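## Task

Place the printed block inside the drawer that stands open and push that drawer fully closed. Whatever the drawer held beforehand must still be in it, the cabinets must stay roughly where they were, and the robot must not tip or finish leaning. Nothing counts as done if it only holds because the robot is still supporting it at the end.

## Robot and tools

ROBOT. TidyBot++: a wheeled base 0.54 m long, 0.50 m wide and 0.38 m tall on four powered casters. It carries a single seven-joint arm ending in a two-finger gripper. The shoulder sits 0.12 m ahead of the base centre and 0.68 m off the floor. Two cameras: base_camera on the chassis, and wrist_camera, which looks wherever the hand points. The arm begins folded with the hand aimed down. Folded, the hand reaches up to 0.08 m past the base front and the elbow up to 1.15 m high.

FRAMES. Base frame: origin on the floor below the base centre, x ahead, y to the left, z up. hand_pose is reported in this frame and marks the point between the finger pads; its z axis runs out along the fingers, its y axis is the line the fingers close on. The odometry frame is the base frame as it was when the scene began. base_odometry heading grows to the left and spans -3.142 to 3.142; it counts wheel rotation, so slipping looks like travel and drift of a few cm and several degrees builds up. base_tilt is in degrees, positive when leaning forward or right. These have about 1 degree of fixed bias.

execute_actions. Arguments: actions, a list holding zero or one action; cameras, a list of base_camera, wrist_camera or all (omitted or null gives all, [] gives none). An empty list just reports state and images. An action may hold:
- base: exactly one relative move, counted from where the base last measured itself: translate_m (metres, forward positive, -2 to 2), strafe_m (metres, left positive, -2 to 2) or rotate_rad (radians, counter-clockwise seen from above positive, -6.3 to 6.3).
- joints: one object for the single arm, absolute targets by name, radians: joint_1_rad (any angle; turns the whole arm about vertical, positive is clockwise from above, opposite to rotate_rad), joint_2_rad shoulder -2.249 to 2.249, joint_3_rad any angle, joint_4_rad elbow -2.579 to 2.579, joint_5_rad any angle, joint_6_rad wrist -2.099 to 2.099, joint_7_rad any angle (hand pointing down: positive turns it counter-clockwise from above; at 1.57 the fingers open sideways). gripper_pos is a unitless 0 (open) to 1 (closed). Any-angle joints take the short way; go further in steps below half a turn. Done tolerances: ±0.039 for joints 1-4, ±0.056 for 5-7, ±0.03 for the gripper.
- speeds: caps on top speed for this action only: translate_m and strafe_m 0.05 to 0.5 m/s, rotate_rad 0.1 to 1.57 rad/s (the maximum is the default).
Base and joints start together. An action lasts at most 15 s; a base move needing over 8.667 s at its cap is refused. Unknown keys or out-of-range values refuse the whole call. A joint or the base left out may still strive toward an earlier target. If a result reports a stop, any later movement, wait or finished_scene calls in that same reply are skipped.

ARM GEOMETRY. Upper arm 0.42 m, forearm 0.31 m, hand 0.31 m to the hand point. With joint_1_rad 0, joint_3_rad 3.14, joint_5_rad 0 the arm moves in the base's x-z plane; tilt from vertical (forward positive): upper arm = joint_2_rad, forearm = joint_2_rad - joint_4_rad, hand = that minus joint_6_rad. Reach ahead of the shoulder is the sum of length·sin(tilt); height above it the sum of length·cos(tilt). Joints move up to 1.39 rad/s (1.22 for joints 5-7). A downward hand rises at most about 0.94 m above the floor, less when far out.

GRIPPER. Pad gap is roughly 85·(1 - gripper_pos) mm. Closing to 1 squeezes hard and keeps squeezing; done at 1 means empty, off_target means something is held. Closed fingertips reach about 20 mm beyond the hand point.

OTHER TOOLS. wait: seconds 0 to 10, no new command, returns the state. zoom_image: camera (base_camera or wrist_camera) and region [x0, y0, x1, y1] in pixels of that camera's latest full image, origin top-left, at most 504 by 504. read_manual: section "licences" only; moves nothing. finished_scene: scene, the current scene's number; irreversible, run once the goal is met and stable; its result tells whether it succeeded and gives the next task.

RESULTS. base_status and joint_status per motion: done; off_target (stopped short, may still push); contact_stop or time_out (target dropped, holds position); joint command not followed with a cause line (self-collision check withheld all arm targets; not_followed joints may be retried each action); limit_stop_at_motor_heat. on_its_own lists uncommanded effects. A blocked base can say done while short. motor_effort is percent of maximum with the action's peak in brackets; readings are noisy and biased. ARM HIT means a hard hit on the base or arm itself. MOTOR HOT warns from 60 °C; OVER-TEMPERATURE FAULT at 75 °C makes the arm sag. pictures names the returned images in order.

CARE. Friction leaves joints slightly off; improve by sending last command + (wanted - read) for all seven, but not while holding a load, since the arm sags and resending readings lowers it more. hand_pose may be 1-2 cm off; trust images. A torque sensor reaching its limit (104.5 N m joints 1-4, 51.3 N m joints 5-7) freezes the arm and gripper 10 s and skips the rest of the call. Avoid dragging the arm with the base, snagging it around 0.8 m up, or pushing sideways on a raised hand: the robot can tip; pull the arm back or reverse to recover. Avoid dropping objects, slamming the drawer, hard shoves and moving cabinets. Loose objects may occasionally be nudged by something else. The robot holds its last command while you think.

Each tool is called after "Request:" in YAML: its name, and indented under it one key for each argument.

## Session

I'll start by looking at the current state and camera images.

Request:
execute_actions:
  actions: []

Scene clock: 0.00 s.
base_odometry: x=+0.000 y=+0.000 heading=+0.000 (m, m, rad; odometry frame)
base_tilt: forward=+0.3 right=+0.3 (deg)
base_status: not commanded
joint_positions: joint_1_rad=+0.012 joint_2_rad=-0.384 joint_3_rad=+3.168 joint_4_rad=-2.535 joint_5_rad=+0.000 joint_6_rad=-0.929 joint_7_rad=+1.546 gripper_pos=+0.000
joint_status: not commanded
motor_effort: joint_1_rad=+1 joint_2_rad=-2 joint_3_rad=+2 joint_4_rad=+16 joint_5_rad=+0 joint_6_rad=+0 joint_7_rad=+0 (%)
hand_pose: x=+0.2437 y=-0.0023 z=+0.5890 quat_wxyz=(-0.005, +0.999, -0.031, +0.031) (m; base frame)
pictures: base_camera, wrist_camera
Images, in order (width x height): base_camera 644x364, wrist_camera 644x476.

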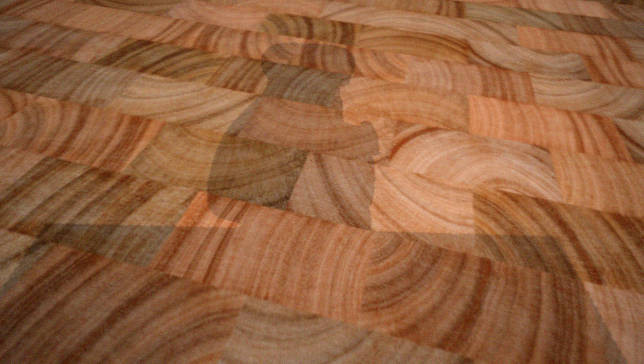

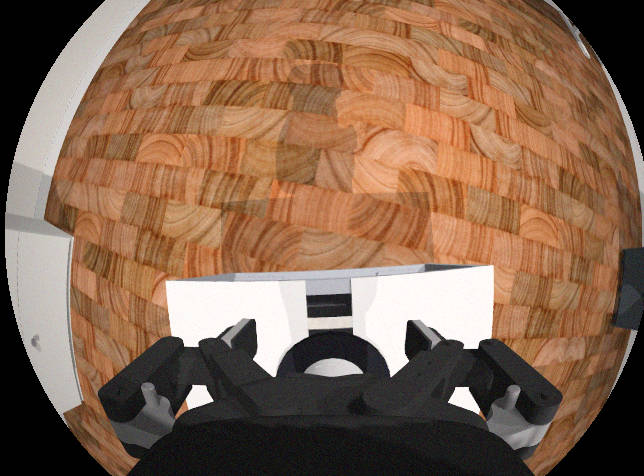

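Request:
execute_actions:
  actions:
    - {"joints": {"joint_6_rad": 0.2}}

Scene clock: 1.77 s.
base_odometry: x=+0.000 y=+0.000 heading=+0.000 (m, m, rad; odometry frame)
base_tilt: forward=+0.3 right=+0.3 (deg)
base_status: not commanded
joint_positions: joint_1_rad=+0.012 joint_2_rad=-0.384 joint_3_rad=+3.168 joint_4_rad=-2.534 joint_5_rad=+0.000 joint_6_rad=+0.194 joint_7_rad=+1.546 gripper_pos=+0.000
joint_status: all done
motor_effort: joint_1_rad=+2(1) joint_2_rad=-6(6) joint_3_rad=+1(2) joint_4_rad=+20(21) joint_5_rad=+0(0) joint_6_rad=+9(8) joint_7_rad=+0(0) (%)
hand_pose: x=+0.5132 y=-0.0138 z=+0.7833 quat_wxyz=(-0.001, +0.829, -0.028, +0.559) (m; base frame)
pictures: base_camera, wrist_camera
Images, in order (width x height): base_camera 644x364, wrist_camera 644x476.

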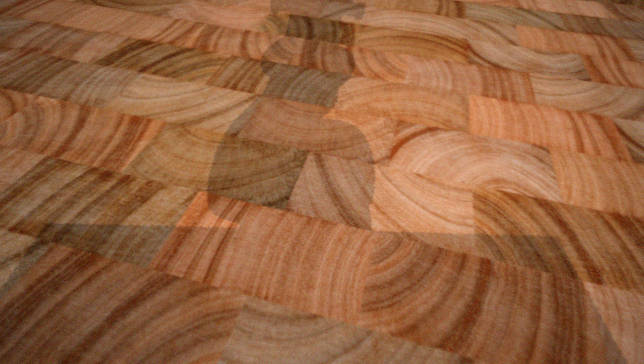

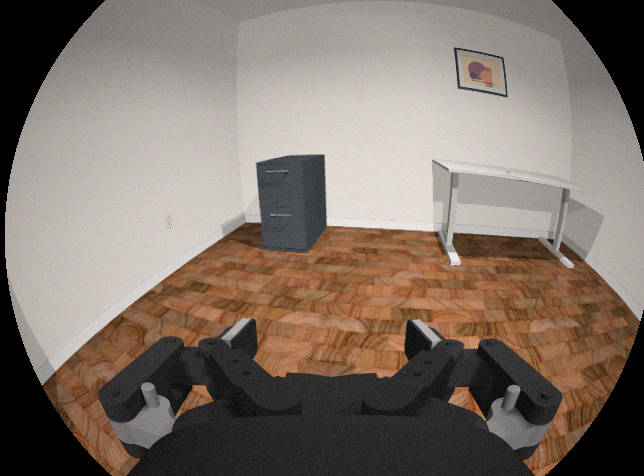

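Request:
zoom_image:
  camera: "wrist_camera"
  region: [220, 130, 620, 290]

Request:
execute_actions:
  actions:
    - {"base": {"rotate_rad": -1.57}}

Region (220, 130, 620, 290) of wrist_camera's 644x476 image, scaled by 1.260; it fills the top 202 rows of this view, and the rest is white.

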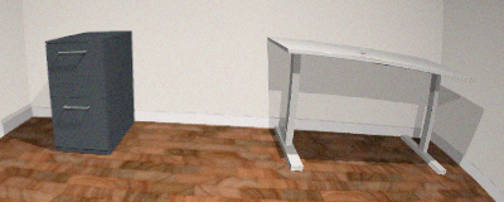

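Scene clock: 4.57 s.
base_odometry: x=+0.000 y=+0.000 heading=-1.569 (m, m, rad; odometry frame)
base_tilt: forward=+0.3 right=+0.3 (deg)
base_status: done
joint_positions: joint_1_rad=+0.012 joint_2_rad=-0.384 joint_3_rad=+3.168 joint_4_rad=-2.534 joint_5_rad=+0.000 joint_6_rad=+0.194 joint_7_rad=+1.546 gripper_pos=+0.000
joint_status: not commanded
motor_effort: joint_1_rad=+2(1) joint_2_rad=-6(8) joint_3_rad=+2(3) joint_4_rad=+20(20) joint_5_rad=+0(0) joint_6_rad=+8(8) joint_7_rad=+0(0) (%)
hand_pose: x=+0.5132 y=-0.0140 z=+0.7833 quat_wxyz=(-0.001, +0.829, -0.028, +0.559) (m; base frame)
pictures: base_camera, wrist_camera
Images, in order (width x height): base_camera 644x364, wrist_camera 644x476.

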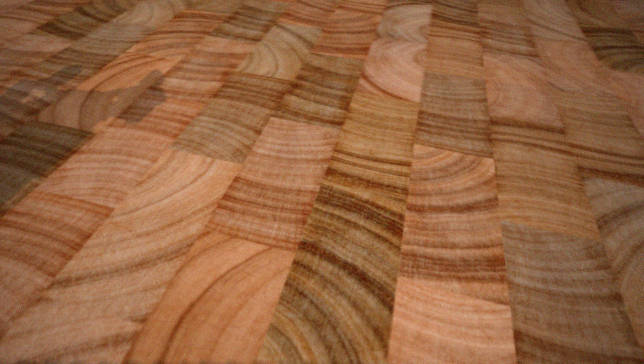

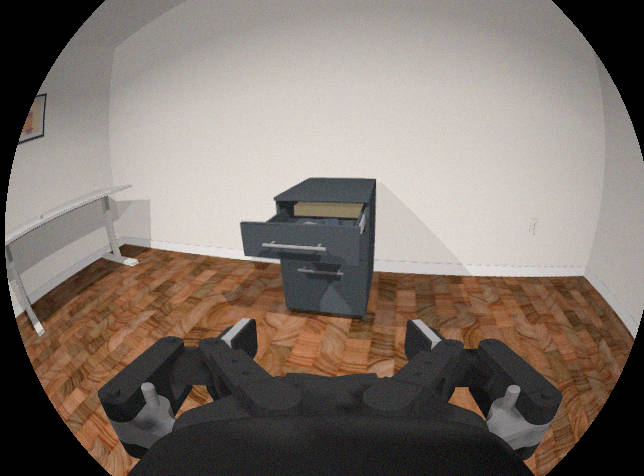

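Request:
zoom_image:
  camera: "wrist_camera"
  region: [220, 160, 420, 330]

Region (220, 160, 420, 330) of wrist_camera's 644x476 image, scaled by 2.520; it fills the top 428 rows of this view, and the rest is white.

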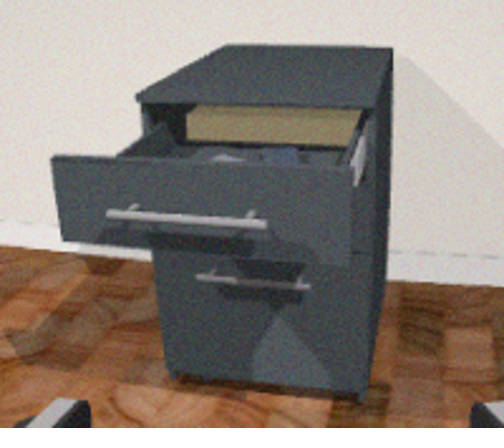

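Request:
execute_actions:
  actions:
    - {"base": {"rotate_rad": -1.8}}

Scene clock: 7.47 s.
base_odometry: x=+0.000 y=+0.000 heading=+2.914 (m, m, rad; odometry frame)
base_tilt: forward=+0.3 right=+0.3 (deg)
base_status: done
joint_positions: joint_1_rad=+0.012 joint_2_rad=-0.384 joint_3_rad=+3.168 joint_4_rad=-2.534 joint_5_rad=+0.000 joint_6_rad=+0.194 joint_7_rad=+1.546 gripper_pos=+0.000
joint_status: not commanded
motor_effort: joint_1_rad=+2(3) joint_2_rad=-6(7) joint_3_rad=+1(3) joint_4_rad=+20(20) joint_5_rad=+0(1) joint_6_rad=+8(8) joint_7_rad=+0(0) (%)
hand_pose: x=+0.5132 y=-0.0140 z=+0.7833 quat_wxyz=(-0.001, +0.829, -0.028, +0.559) (m; base frame)
pictures: base_camera, wrist_camera
Images, in order (width x height): base_camera 644x364, wrist_camera 644x476.

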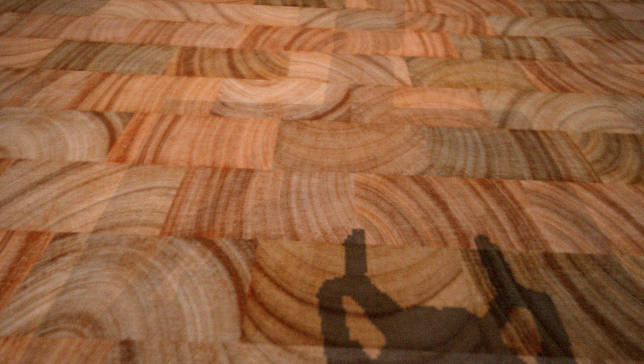

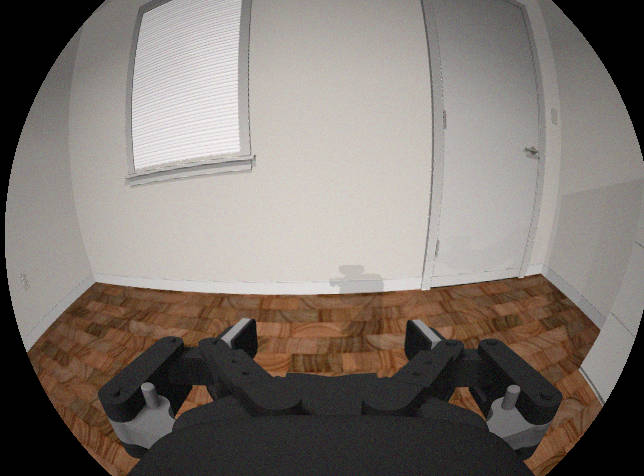

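Request:
execute_actions:
  actions:
    - {"base": {"rotate_rad": -1.3}}

Scene clock: 10.00 s.
base_odometry: x=+0.000 y=+0.000 heading=+1.615 (m, m, rad; odometry frame)
base_tilt: forward=+0.3 right=+0.3 (deg)
base_status: done
joint_positions: joint_1_rad=+0.012 joint_2_rad=-0.384 joint_3_rad=+3.168 joint_4_rad=-2.534 joint_5_rad=+0.000 joint_6_rad=+0.194 joint_7_rad=+1.546 gripper_pos=+0.000
joint_status: not commanded
motor_effort: joint_1_rad=+2(3) joint_2_rad=-5(6) joint_3_rad=+2(3) joint_4_rad=+20(20) joint_5_rad=+0(0) joint_6_rad=+9(8) joint_7_rad=+0(0) (%)
hand_pose: x=+0.5132 y=-0.0141 z=+0.7833 quat_wxyz=(-0.001, +0.829, -0.028, +0.559) (m; base frame)
pictures: base_camera, wrist_camera
Images, in order (width x height): base_camera 644x364, wrist_camera 644x476.

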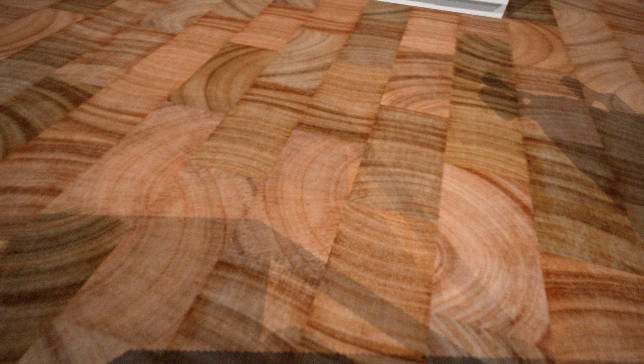

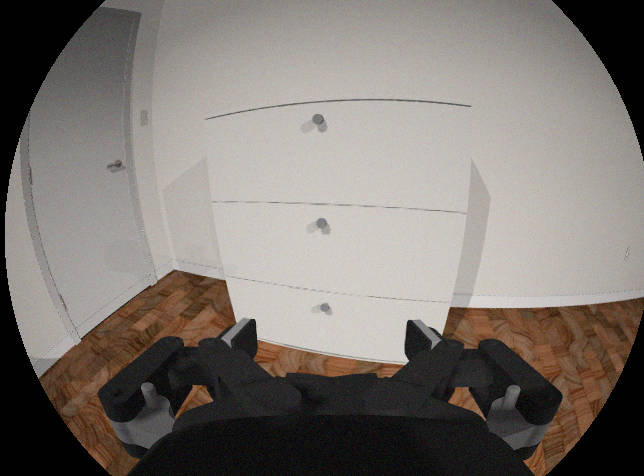

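Request:
execute_actions:
  actions:
    - {"joints": {"joint_2_rad": -0.3, "joint_4_rad": -1.0, "joint_6_rad": -1.4}}
  cameras: ["wrist_camera"]

Scene clock: 13.73 s.
base_odometry: x=+0.000 y=+0.000 heading=+1.615 (m, m, rad; odometry frame)
base_tilt: forward=+0.3 right=+0.3 (deg)
base_status: not commanded
joint_positions: joint_1_rad=+0.012 joint_2_rad=-0.314 joint_3_rad=+3.168 joint_4_rad=-1.009 joint_5_rad=+0.000 joint_6_rad=-1.372 joint_7_rad=+1.546 gripper_pos=+0.000
joint_status: all done
motor_effort: joint_1_rad=+1(1) joint_2_rad=-4(10) joint_3_rad=+1(1) joint_4_rad=+16(24) joint_5_rad=+0(0) joint_6_rad=+9(9) joint_7_rad=+0(0) (%)
hand_pose: x=+0.4643 y=-0.0157 z=+1.1752 quat_wxyz=(+0.000, +0.859, -0.029, +0.512) (m; base frame)
pictures: wrist_camera
Images, in order (width x height): wrist_camera 644x476.

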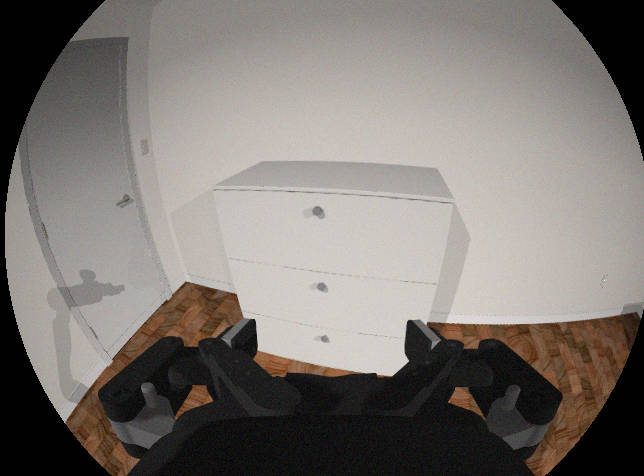

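Request:
execute_actions:
  actions:
    - {"base": {"rotate_rad": -2.1}}

Scene clock: 16.77 s.
base_odometry: x=+0.000 y=+0.000 heading=-0.484 (m, m, rad; odometry frame)
base_tilt: forward=+0.3 right=+0.3 (deg)
base_status: done
joint_positions: joint_1_rad=+0.012 joint_2_rad=-0.300 joint_3_rad=+3.168 joint_4_rad=-1.009 joint_5_rad=+0.000 joint_6_rad=-1.372 joint_7_rad=+1.546 gripper_pos=+0.000
joint_status: not commanded
motor_effort: joint_1_rad=+2(3) joint_2_rad=-5(8) joint_3_rad=+1(3) joint_4_rad=+17(17) joint_5_rad=+0(1) joint_6_rad=+8(8) joint_7_rad=+0(0) (%)
hand_pose: x=+0.4708 y=-0.0158 z=+1.1706 quat_wxyz=(+0.000, +0.862, -0.029, +0.506) (m; base frame)
pictures: base_camera, wrist_camera
Images, in order (width x height): base_camera 644x364, wrist_camera 644x476.

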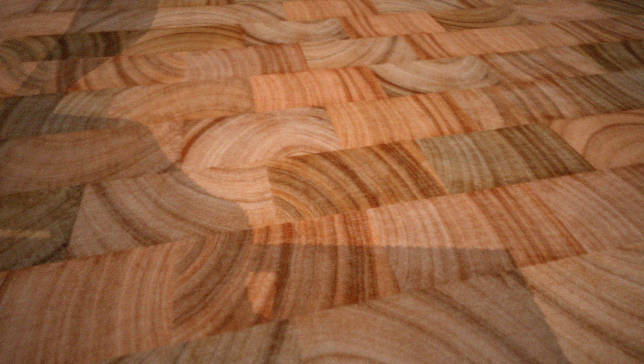

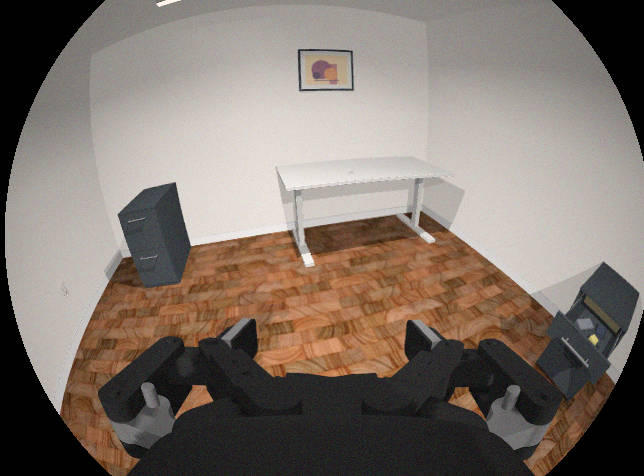

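Request:
zoom_image:
  camera: "wrist_camera"
  region: [270, 140, 470, 280]

Request:
zoom_image:
  camera: "wrist_camera"
  region: [320, 150, 380, 195]

Request:
zoom_image:
  camera: "wrist_camera"
  region: [520, 250, 644, 410]

Region (270, 140, 470, 280) of wrist_camera's 644x476 image, scaled by 2.520; it fills the top 353 rows of this view, and the rest is white.

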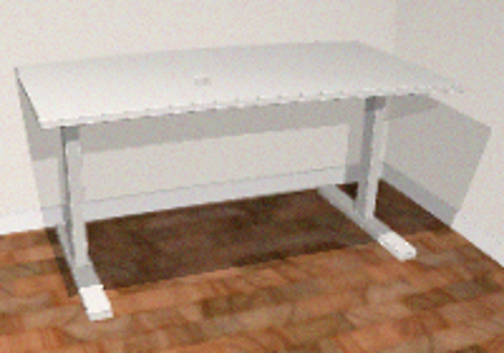

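Region (320, 150, 380, 195) of wrist_camera's 644x476 image, scaled by 8.400; it fills the top 378 rows of this view, and the rest is white.

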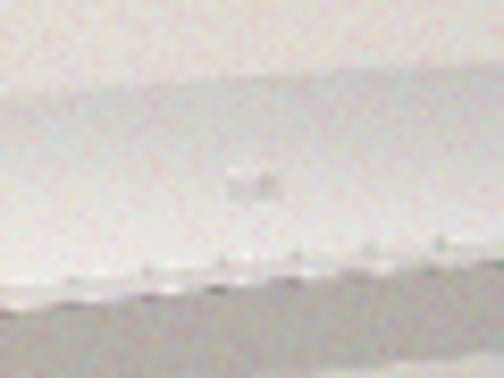

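Region (520, 250, 644, 410) of wrist_camera's 644x476 image, scaled by 3.150; it fills the left 391 columns of this view, and the rest is white.

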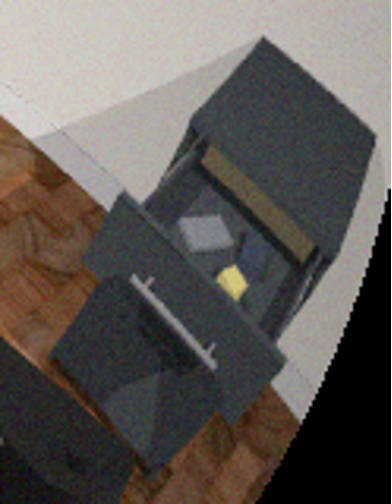

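Request:
execute_actions:
  actions:
    - {"base": {"rotate_rad": -0.2}}
  cameras: []

Request:
execute_actions:
  actions:
    - {"base": {"translate_m": 1.6}, "joints": {"joint_6_rad": -1.7}}

Scene clock: 19.80 s.
base_odometry: x=+0.000 y=+0.000 heading=-0.684 (m, m, rad; odometry frame)
base_tilt: forward=+0.3 right=+0.3 (deg)
base_status: done
joint_positions: joint_1_rad=+0.012 joint_2_rad=-0.300 joint_3_rad=+3.169 joint_4_rad=-1.009 joint_5_rad=+0.000 joint_6_rad=-1.372 joint_7_rad=+1.546 gripper_pos=+0.000
joint_status: not commanded
motor_effort: joint_1_rad=+3(2) joint_2_rad=-5(5) joint_3_rad=+1(3) joint_4_rad=+16(16) joint_5_rad=+0(1) joint_6_rad=+8(8) joint_7_rad=+0(0) (%)
hand_pose: x=+0.4708 y=-0.0160 z=+1.1706 quat_wxyz=(+0.000, +0.862, -0.029, +0.506) (m; base frame)
pictures: none
No camera images: the call's "cameras" was empty. Leave "cameras" out to get every camera's image.

Scene clock: 24.37 s.
base_odometry: x=+1.239 y=-1.013 heading=-0.685 (m, m, rad; odometry frame)
base_tilt: forward=+0.3 right=+0.3 (deg)
base_status: done
joint_positions: joint_1_rad=+0.012 joint_2_rad=-0.296 joint_3_rad=+3.169 joint_4_rad=-1.003 joint_5_rad=+0.000 joint_6_rad=-1.697 joint_7_rad=+1.546 gripper_pos=+0.000
joint_status: all done
motor_effort: joint_1_rad=+2(1) joint_2_rad=-4(7) joint_3_rad=+1(2) joint_4_rad=+15(16) joint_5_rad=+0(1) joint_6_rad=+6(9) joint_7_rad=+0(0) (%)
hand_pose: x=+0.4097 y=-0.0130 z=+1.0929 quat_wxyz=(-0.001, +0.932, -0.031, +0.360) (m; base frame)
pictures: base_camera, wrist_camera
Images, in order (width x height): base_camera 644x364, wrist_camera 644x476.

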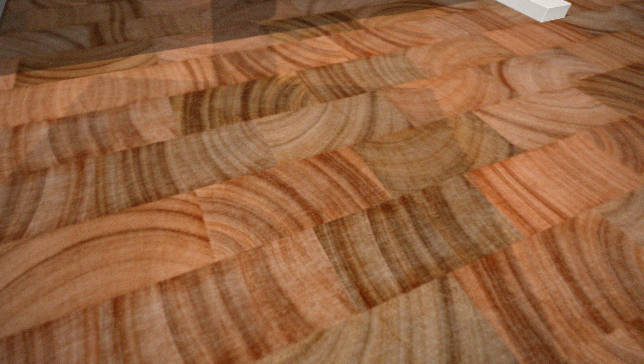

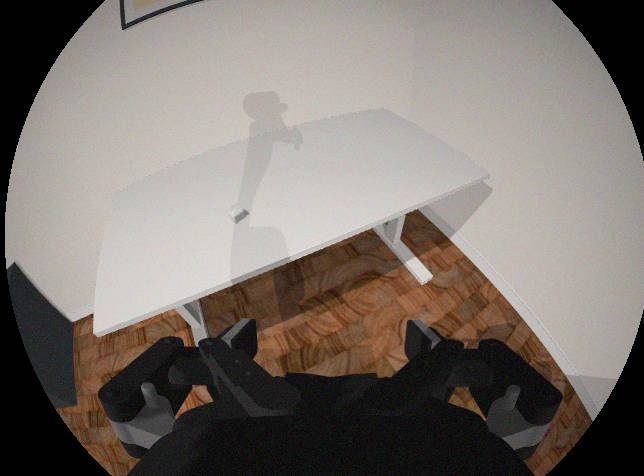

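Request:
execute_actions:
  actions:
    - {"base": {"rotate_rad": 0.45}, "joints": {"joint_6_rad": -1.9}}

Scene clock: 26.00 s.
base_odometry: x=+1.239 y=-1.013 heading=-0.235 (m, m, rad; odometry frame)
base_tilt: forward=+0.3 right=+0.3 (deg)
base_status: done
joint_positions: joint_1_rad=+0.012 joint_2_rad=-0.298 joint_3_rad=+3.169 joint_4_rad=-1.003 joint_5_rad=+0.000 joint_6_rad=-1.891 joint_7_rad=+1.546 gripper_pos=+0.000
joint_status: all done
motor_effort: joint_1_rad=+2(2) joint_2_rad=-3(6) joint_3_rad=+1(1) joint_4_rad=+15(16) joint_5_rad=-1(1) joint_6_rad=+5(6) joint_7_rad=+0(0) (%)
hand_pose: x=+0.3610 y=-0.0109 z=+1.0573 quat_wxyz=(-0.002, +0.963, -0.031, +0.269) (m; base frame)
pictures: base_camera, wrist_camera
Images, in order (width x height): base_camera 644x364, wrist_camera 644x476.

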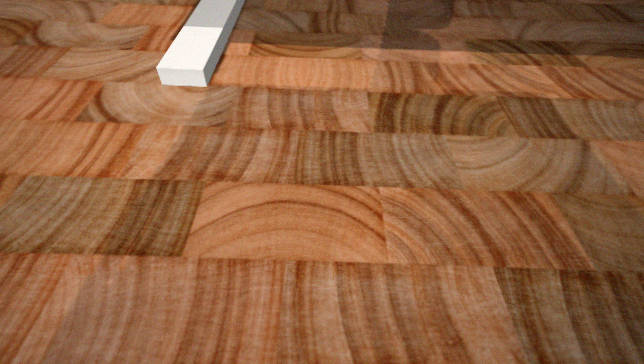

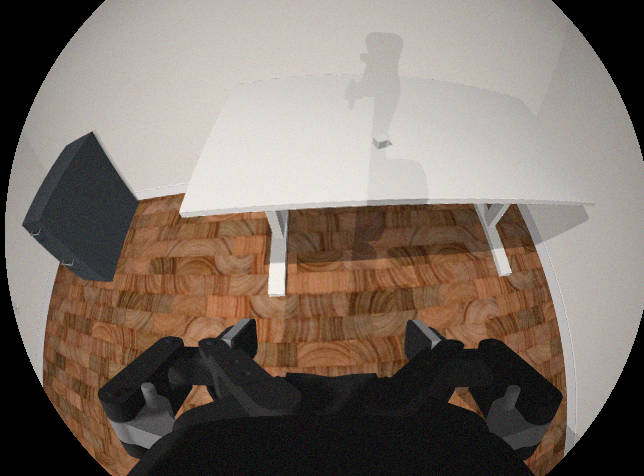

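Request:
zoom_image:
  camera: "wrist_camera"
  region: [340, 110, 430, 180]

Region (340, 110, 430, 180) of wrist_camera's 644x476 image, scaled by 5.600.

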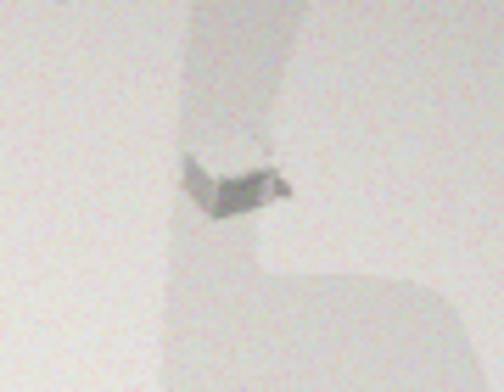

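Request:
execute_actions:
  actions:
    - {"base": {"strafe_m": -0.165}, "joints": {"joint_1_rad": 0.0, "joint_2_rad": 0.33, "joint_3_rad": 3.14, "joint_4_rad": -0.88, "joint_5_rad": 0.0, "joint_6_rad": -1.93, "joint_7_rad": 1.57}}

Scene clock: 31.23 s.
base_odometry: x=+1.200 y=-1.174 heading=-0.234 (m, m, rad; odometry frame)
base_tilt: forward=+0.3 right=+0.3 (deg)
base_status: done
joint_positions: joint_1_rad=+0.012 joint_2_rad=+0.334 joint_3_rad=+3.153 joint_4_rad=-0.892 joint_5_rad=+0.000 joint_6_rad=-1.900 joint_7_rad=+1.546 gripper_pos=+0.000
joint_status: all done
motor_effort: joint_1_rad=+2(1) joint_2_rad=-29(31) joint_3_rad=+1(4) joint_4_rad=+17(18) joint_5_rad=-1(1) joint_6_rad=+0(5) joint_7_rad=+0(0) (%)
hand_pose: x=+0.5575 y=-0.0077 z=+0.8742 quat_wxyz=(+0.002, +1.000, -0.024, +0.007) (m; base frame)
pictures: base_camera, wrist_camera
Images, in order (width x height): base_camera 644x364, wrist_camera 644x476.

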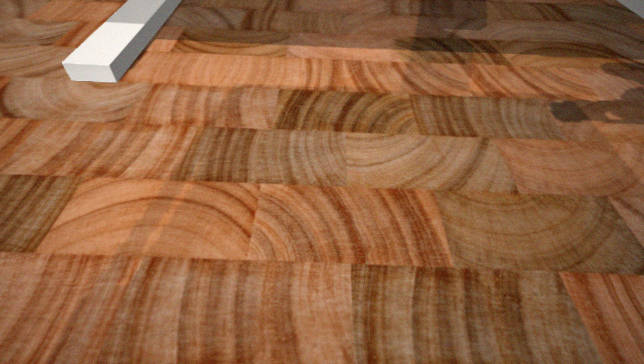

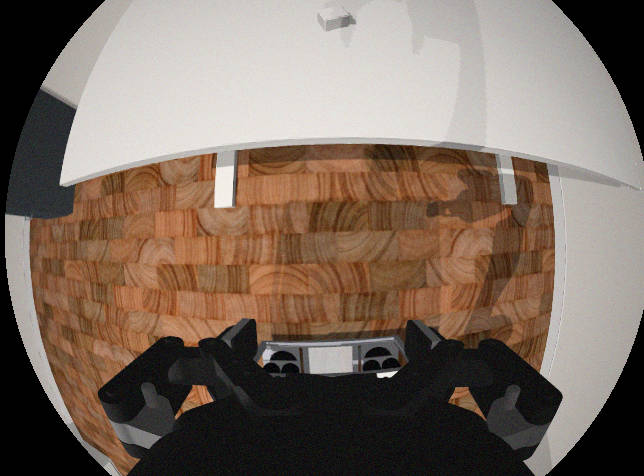

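Request:
execute_actions:
  actions:
    - {"base": {"translate_m": 0.34}}

Scene clock: 33.93 s.
base_odometry: x=+1.531 y=-1.253 heading=-0.235 (m, m, rad; odometry frame)
base_tilt: forward=+0.3 right=+0.3 (deg)
base_status: done
joint_positions: joint_1_rad=+0.011 joint_2_rad=+0.336 joint_3_rad=+3.152 joint_4_rad=-0.890 joint_5_rad=+0.000 joint_6_rad=-1.904 joint_7_rad=+1.546 gripper_pos=+0.000
joint_status: not commanded
motor_effort: joint_1_rad=+2(4) joint_2_rad=-29(33) joint_3_rad=+1(1) joint_4_rad=+17(17) joint_5_rad=+0(0) joint_6_rad=+1(1) joint_7_rad=+0(0) (%)
hand_pose: x=+0.5572 y=-0.0073 z=+0.8738 quat_wxyz=(+0.002, +1.000, -0.023, +0.005) (m; base frame)
pictures: base_camera, wrist_camera
Images, in order (width x height): base_camera 644x364, wrist_camera 644x476.

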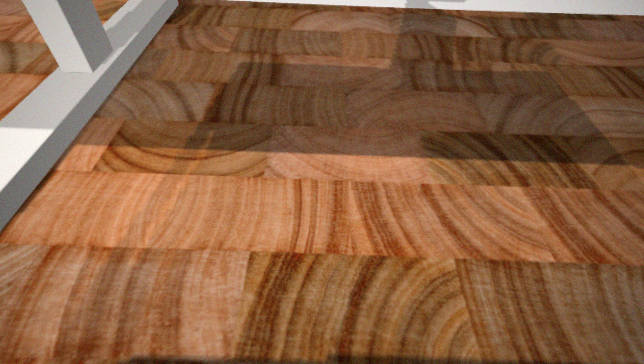

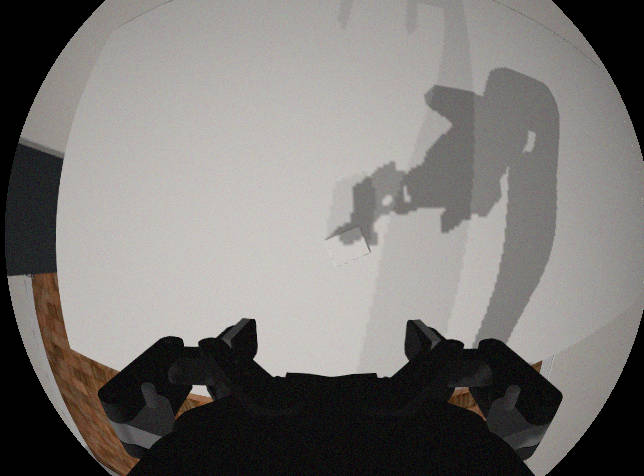

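Request:
zoom_image:
  camera: "wrist_camera"
  region: [300, 200, 400, 290]

Region (300, 200, 400, 290) of wrist_camera's 644x476 image, scaled by 5.040; it fills the top 454 rows of this view, and the rest is white.

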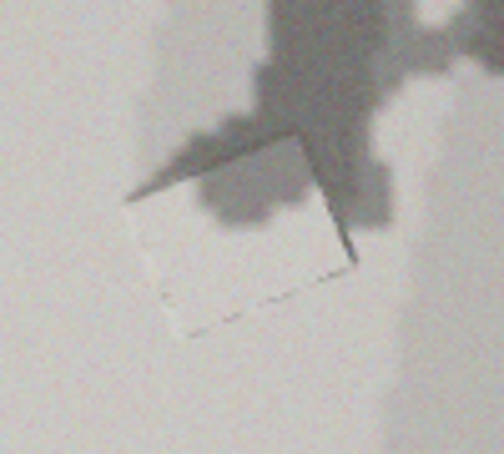

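Request:
zoom_image:
  camera: "wrist_camera"
  region: [200, 290, 460, 400]

Region (200, 290, 460, 400) of wrist_camera's 644x476 image, scaled by 1.938; it fills the top 213 rows of this view, and the rest is white.

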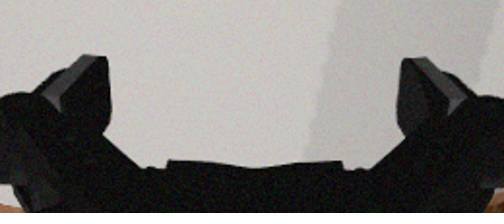

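Request:
execute_actions:
  actions:
    - {"base": {"translate_m": 0.048}, "joints": {"joint_1_rad": 0.06, "joint_2_rad": 0.30, "joint_4_rad": -1.216, "joint_6_rad": -1.626, "joint_7_rad": 1.98}}
  cameras: ["wrist_camera"]

Scene clock: 39.23 s.
base_odometry: x=+1.578 y=-1.265 heading=-0.236 (m, m, rad; odometry frame)
base_tilt: forward=+0.3 right=+0.3 (deg)
base_status: done
joint_positions: joint_1_rad=+0.044 joint_2_rad=+0.314 joint_3_rad=+3.151 joint_4_rad=-1.207 joint_5_rad=+0.000 joint_6_rad=-1.654 joint_7_rad=+1.947 gripper_pos=+0.000
joint_status: all done
motor_effort: joint_1_rad=+3(0) joint_2_rad=-29(31) joint_3_rad=+1(0) joint_4_rad=+18(19) joint_5_rad=+0(0) joint_6_rad=+0(1) joint_7_rad=+0(1) (%)
hand_pose: x=+0.5522 y=-0.0216 z=+0.7862 quat_wxyz=(-0.002, +0.987, +0.161, -0.017) (m; base frame)
pictures: wrist_camera
Images, in order (width x height): wrist_camera 644x476.

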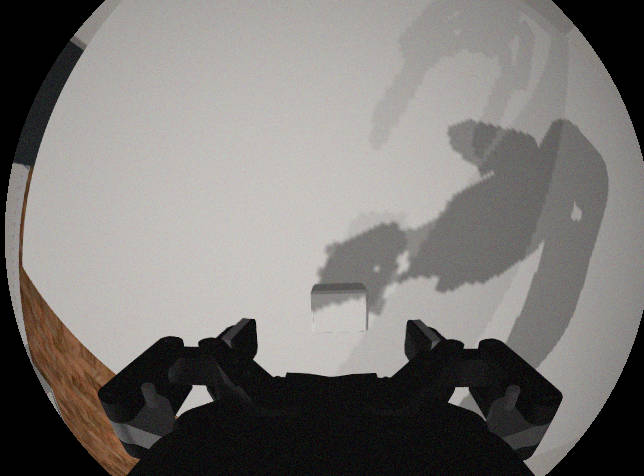

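Request:
zoom_image:
  camera: "wrist_camera"
  region: [240, 260, 420, 380]

Region (240, 260, 420, 380) of wrist_camera's 644x476 image, scaled by 2.800.

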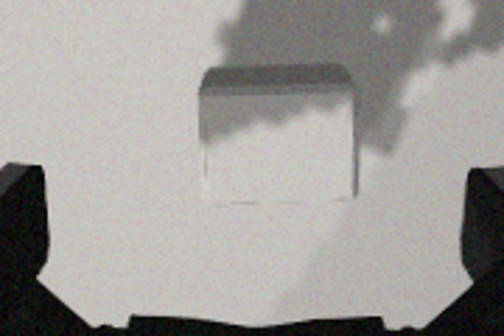

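Request:
execute_actions:
  actions:
    - {"joints": {"joint_4_rad": -1.355, "joint_6_rad": -1.474, "gripper_pos": 0.2}}
  cameras: ["wrist_camera"]

Request:
zoom_image:
  camera: "wrist_camera"
  region: [240, 260, 420, 380]

Scene clock: 41.90 s.
base_odometry: x=+1.578 y=-1.264 heading=-0.236 (m, m, rad; odometry frame)
base_tilt: forward=+0.3 right=+0.3 (deg)
base_status: not commanded
joint_positions: joint_1_rad=+0.044 joint_2_rad=+0.309 joint_3_rad=+3.151 joint_4_rad=-1.348 joint_5_rad=+0.000 joint_6_rad=-1.501 joint_7_rad=+1.947 gripper_pos=+0.200
joint_status: all done
motor_effort: joint_1_rad=+2(2) joint_2_rad=-29(31) joint_3_rad=+1(1) joint_4_rad=+18(19) joint_5_rad=+0(0) joint_6_rad=+1(0) joint_7_rad=+0(0) (%)
hand_pose: x=+0.5546 y=-0.0218 z=+0.7444 quat_wxyz=(+0.000, +0.987, +0.161, -0.008) (m; base frame)
pictures: wrist_camera
Images, in order (width x height): wrist_camera 644x476.

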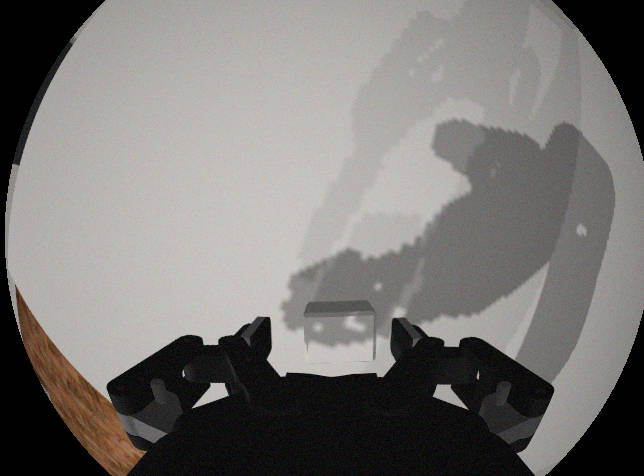

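Region (240, 260, 420, 380) of wrist_camera's 644x476 image, scaled by 2.800.

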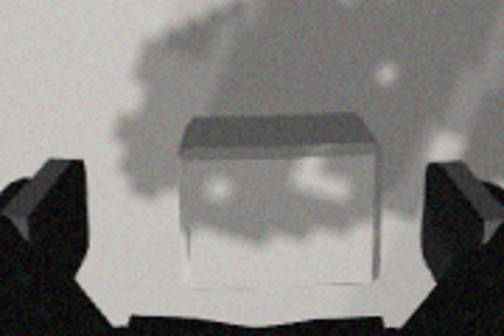

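Request:
execute_actions:
  actions:
    - {"joints": {"joint_4_rad": -1.40, "joint_6_rad": -1.43}}
  cameras: ["wrist_camera"]

Request:
zoom_image:
  camera: "wrist_camera"
  region: [240, 260, 420, 380]

Scene clock: 44.13 s.
base_odometry: x=+1.578 y=-1.264 heading=-0.236 (m, m, rad; odometry frame)
base_tilt: forward=+0.4 right=+0.3 (deg)
base_status: not commanded
joint_positions: joint_1_rad=+0.044 joint_2_rad=+0.308 joint_3_rad=+3.151 joint_4_rad=-1.393 joint_5_rad=+0.000 joint_6_rad=-1.458 joint_7_rad=+1.947 gripper_pos=+0.200
joint_status: all done
motor_effort: joint_1_rad=+2(1) joint_2_rad=-28(30) joint_3_rad=+1(1) joint_4_rad=+18(19) joint_5_rad=+0(0) joint_6_rad=+0(0) joint_7_rad=+0(0) (%)
hand_pose: x=+0.5523 y=-0.0218 z=+0.7306 quat_wxyz=(+0.000, +0.987, +0.161, -0.009) (m; base frame)
pictures: wrist_camera
Images, in order (width x height): wrist_camera 644x476.

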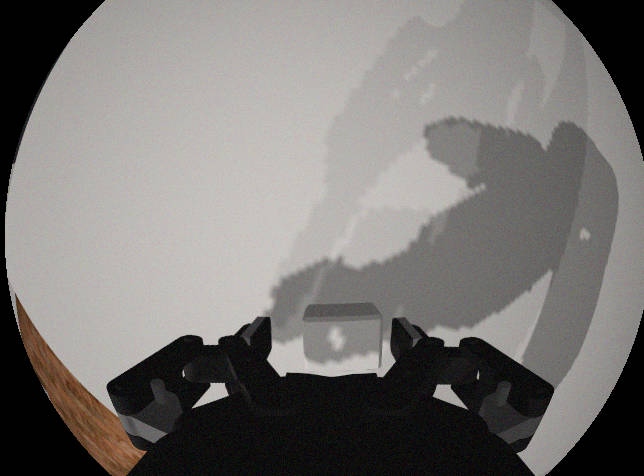

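Region (240, 260, 420, 380) of wrist_camera's 644x476 image, scaled by 2.800.

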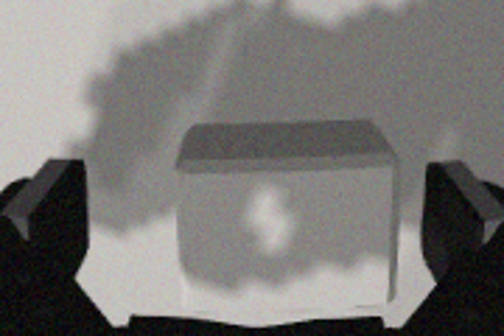

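Request:
execute_actions:
  actions:
    - {"joints": {"gripper_pos": 1.0}}
  cameras: ["wrist_camera"]

Scene clock: 45.53 s.
base_odometry: x=+1.578 y=-1.264 heading=-0.236 (m, m, rad; odometry frame)
base_tilt: forward=+0.3 right=+0.3 (deg)
base_status: not commanded
joint_positions: joint_1_rad=+0.045 joint_2_rad=+0.301 joint_3_rad=+3.150 joint_4_rad=-1.394 joint_5_rad=+0.000 joint_6_rad=-1.458 joint_7_rad=+1.947 gripper_pos=+0.585
joint_status: gripper_pos off_target (ended at +0.585, target +1.000)
motor_effort: joint_1_rad=+2(3) joint_2_rad=-28(29) joint_3_rad=+1(3) joint_4_rad=+18(18) joint_5_rad=+1(3) joint_6_rad=+1(2) joint_7_rad=+0(0) (%)
hand_pose: x=+0.5517 y=-0.0213 z=+0.7334 quat_wxyz=(+0.000, +0.987, +0.161, -0.006) (m; base frame)
pictures: wrist_camera
Images, in order (width x height): wrist_camera 644x476.

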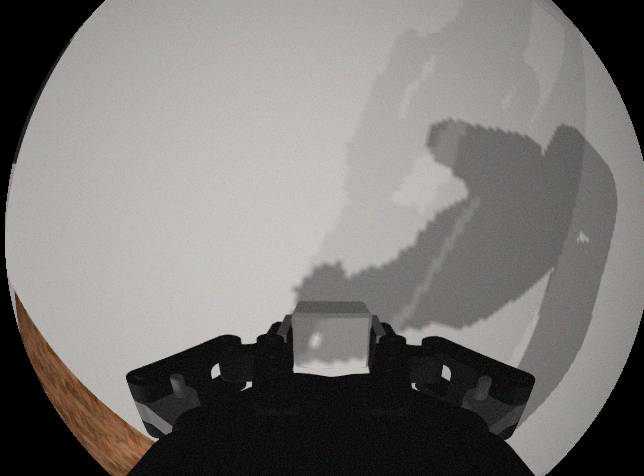

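Request:
execute_actions:
  actions:
    - {"base": {"rotate_rad": -0.145}, "speeds": {"rotate_rad": 0.15}, "joints": {"joint_2_rad": 0.15, "joint_4_rad": -1.15, "joint_6_rad": -1.84}}
  cameras: ["wrist_camera"]

Scene clock: 51.43 s.
base_odometry: x=+1.578 y=-1.265 heading=-0.381 (m, m, rad; odometry frame)
base_tilt: forward=+0.3 right=+0.3 (deg)
base_status: done
joint_positions: joint_1_rad=+0.050 joint_2_rad=+0.146 joint_3_rad=+3.146 joint_4_rad=-1.155 joint_5_rad=+0.000 joint_6_rad=-1.818 joint_7_rad=+1.947 gripper_pos=+0.585
joint_status: all done
motor_effort: joint_1_rad=+2(5) joint_2_rad=-23(31) joint_3_rad=+0(3) joint_4_rad=+18(18) joint_5_rad=+0(1) joint_6_rad=+0(1) joint_7_rad=+0(0) (%)
hand_pose: x=+0.4899 y=-0.0188 z=+0.8709 quat_wxyz=(+0.003, +0.987, +0.160, +0.011) (m; base frame)
pictures: wrist_camera
Images, in order (width x height): wrist_camera 644x476.

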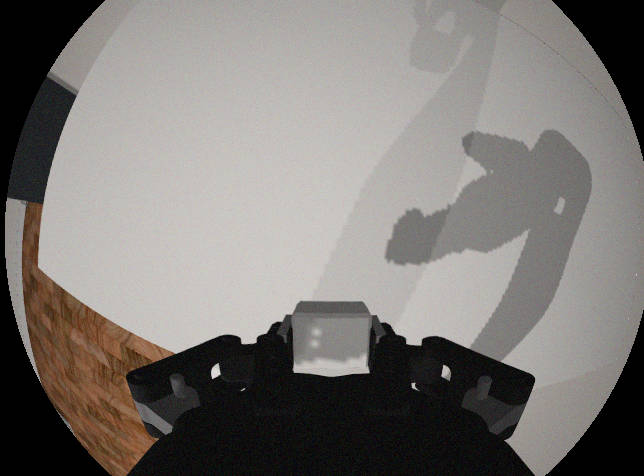

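Request:
execute_actions:
  actions:
    - {"base": {"translate_m": -1.52}, "joints": {"joint_1_rad": -0.015, "joint_7_rad": 1.54}}

Scene clock: 56.10 s.
base_odometry: x=+0.168 y=-0.698 heading=-0.382 (m, m, rad; odometry frame)
base_tilt: forward=+0.3 right=+0.3 (deg)
base_status: done
joint_positions: joint_1_rad=-0.006 joint_2_rad=+0.148 joint_3_rad=+3.146 joint_4_rad=-1.155 joint_5_rad=+0.000 joint_6_rad=-1.818 joint_7_rad=+1.557 gripper_pos=+0.585
joint_status: all done
motor_effort: joint_1_rad=+2(1) joint_2_rad=-22(26) joint_3_rad=+1(0) joint_4_rad=+18(18) joint_5_rad=+0(0) joint_6_rad=+1(1) joint_7_rad=+0(0) (%)
hand_pose: x=+0.4908 y=+0.0018 z=+0.8701 quat_wxyz=(+0.000, +1.000, -0.007, +0.011) (m; base frame)
pictures: base_camera, wrist_camera
Images, in order (width x height): base_camera 644x364, wrist_camera 644x476.

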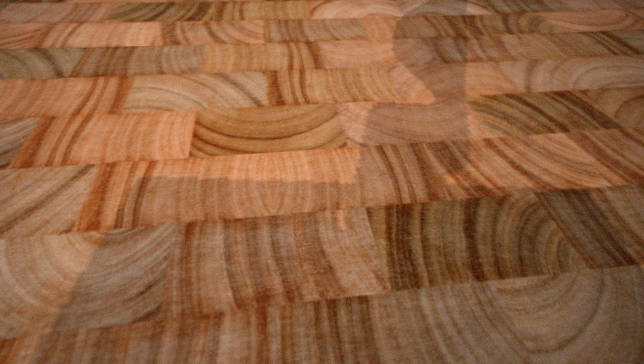

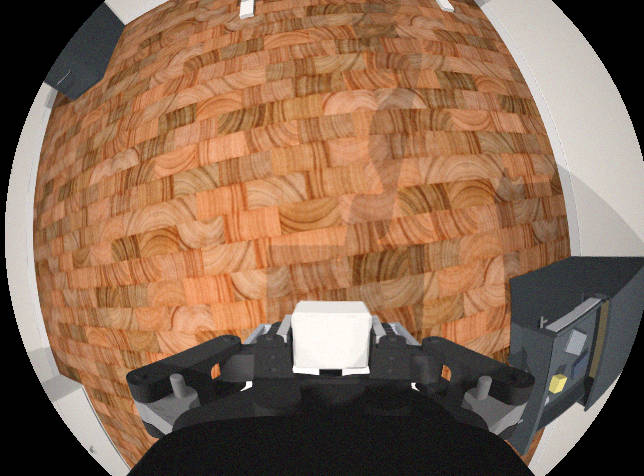

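Request:
execute_actions:
  actions:
    - {"base": {"rotate_rad": -1.45}}

Scene clock: 58.67 s.
base_odometry: x=+0.168 y=-0.698 heading=-1.831 (m, m, rad; odometry frame)
base_tilt: forward=+0.3 right=+0.3 (deg)
base_status: done
joint_positions: joint_1_rad=-0.007 joint_2_rad=+0.153 joint_3_rad=+3.146 joint_4_rad=-1.155 joint_5_rad=+0.000 joint_6_rad=-1.818 joint_7_rad=+1.557 gripper_pos=+0.585
joint_status: not commanded
motor_effort: joint_1_rad=+1(0) joint_2_rad=-22(26) joint_3_rad=+1(1) joint_4_rad=+18(17) joint_5_rad=+0(1) joint_6_rad=+0(0) joint_7_rad=+0(0) (%)
hand_pose: x=+0.4917 y=+0.0025 z=+0.8682 quat_wxyz=(+0.000, +1.000, -0.006, +0.008) (m; base frame)
pictures: base_camera, wrist_camera
Images, in order (width x height): base_camera 644x364, wrist_camera 644x476.

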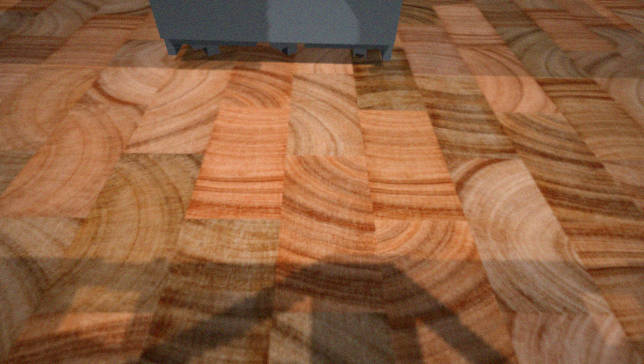

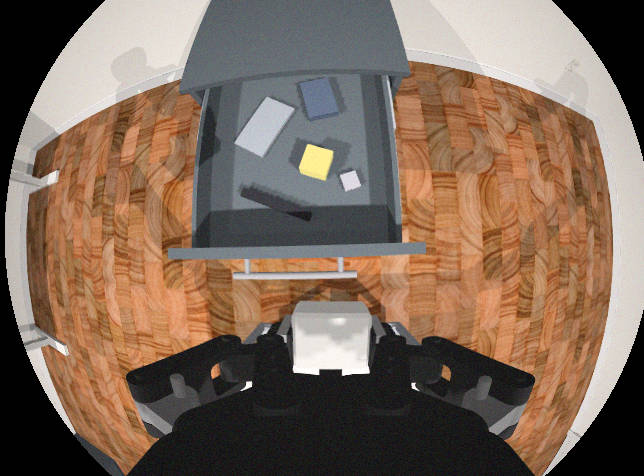

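Request:
zoom_image:
  camera: "wrist_camera"
  region: [150, 0, 450, 300]

Region (150, 0, 450, 300) of wrist_camera's 644x476 image, scaled by 1.680.

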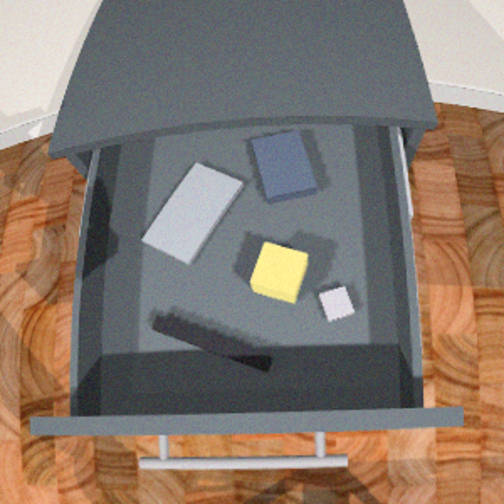

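Request:
execute_actions:
  actions:
    - {"base": {"strafe_m": 0.065}, "joints": {"joint_1_rad": -0.145, "joint_2_rad": 0.635, "joint_4_rad": -0.885, "joint_6_rad": -1.58, "joint_7_rad": 1.03}}

Scene clock: 64.17 s.
base_odometry: x=+0.230 y=-0.715 heading=-1.832 (m, m, rad; odometry frame)
base_tilt: forward=+0.3 right=+0.3 (deg)
base_status: done
joint_positions: joint_1_rad=-0.130 joint_2_rad=+0.641 joint_3_rad=+3.145 joint_4_rad=-0.897 joint_5_rad=+0.000 joint_6_rad=-1.606 joint_7_rad=+1.064 gripper_pos=+0.585
joint_status: all done
motor_effort: joint_1_rad=+2(1) joint_2_rad=-41(44) joint_3_rad=+0(1) joint_4_rad=+18(19) joint_5_rad=+0(1) joint_6_rad=+1(1) joint_7_rad=+0(0) (%)
hand_pose: x=+0.6790 y=+0.0734 z=+0.7182 quat_wxyz=(+0.002, +0.982, -0.188, -0.001) (m; base frame)
pictures: base_camera, wrist_camera
Images, in order (width x height): base_camera 644x364, wrist_camera 644x476.

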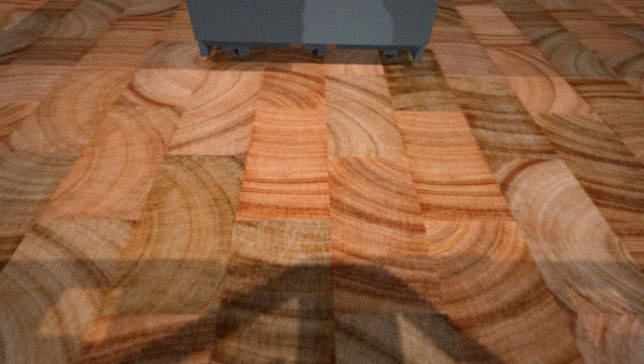

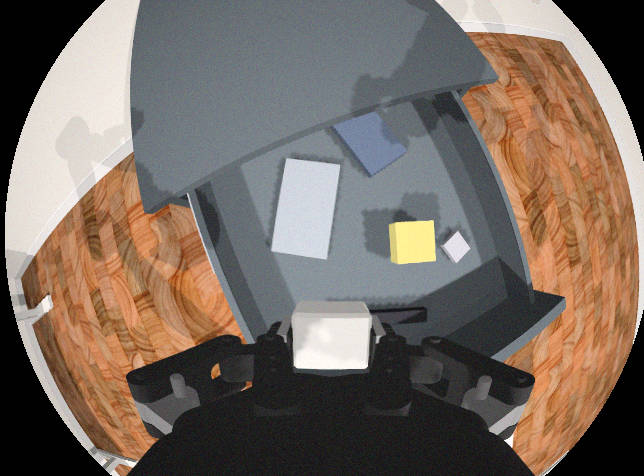

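Request:
zoom_image:
  camera: "wrist_camera"
  region: [180, 130, 480, 350]

Region (180, 130, 480, 350) of wrist_camera's 644x476 image, scaled by 1.680; it fills the top 370 rows of this view, and the rest is white.

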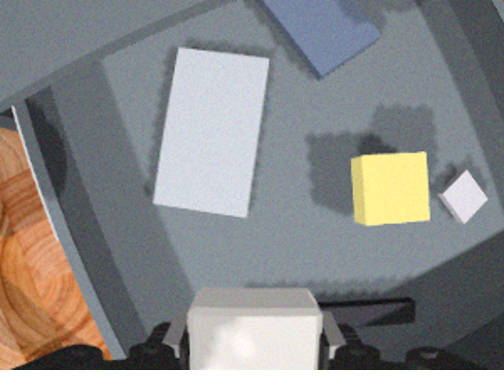

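Request:
execute_actions:
  actions:
    - {"joints": {"joint_2_rad": 0.725, "joint_4_rad": -1.289, "joint_6_rad": -1.103}}
  cameras: ["wrist_camera"]

Scene clock: 68.10 s.
base_odometry: x=+0.230 y=-0.715 heading=-1.832 (m, m, rad; odometry frame)
base_tilt: forward=+0.3 right=+0.3 (deg)
base_status: not commanded
joint_positions: joint_1_rad=-0.130 joint_2_rad=+0.727 joint_3_rad=+3.145 joint_4_rad=-1.284 joint_5_rad=+0.000 joint_6_rad=-1.131 joint_7_rad=+1.064 gripper_pos=+0.585
joint_status: all done
motor_effort: joint_1_rad=+2(2) joint_2_rad=-42(45) joint_3_rad=+0(1) joint_4_rad=+16(18) joint_5_rad=+0(0) joint_6_rad=+0(1) joint_7_rad=+0(0) (%)
hand_pose: x=+0.6784 y=+0.0730 z=+0.5509 quat_wxyz=(+0.001, +0.982, -0.188, +0.000) (m; base frame)
pictures: wrist_camera
Images, in order (width x height): wrist_camera 644x476.

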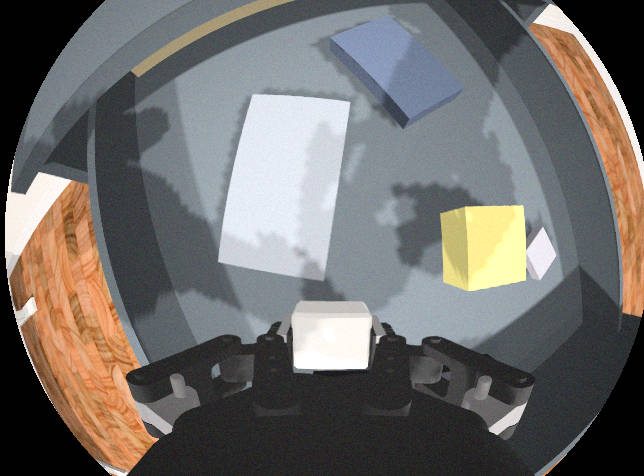

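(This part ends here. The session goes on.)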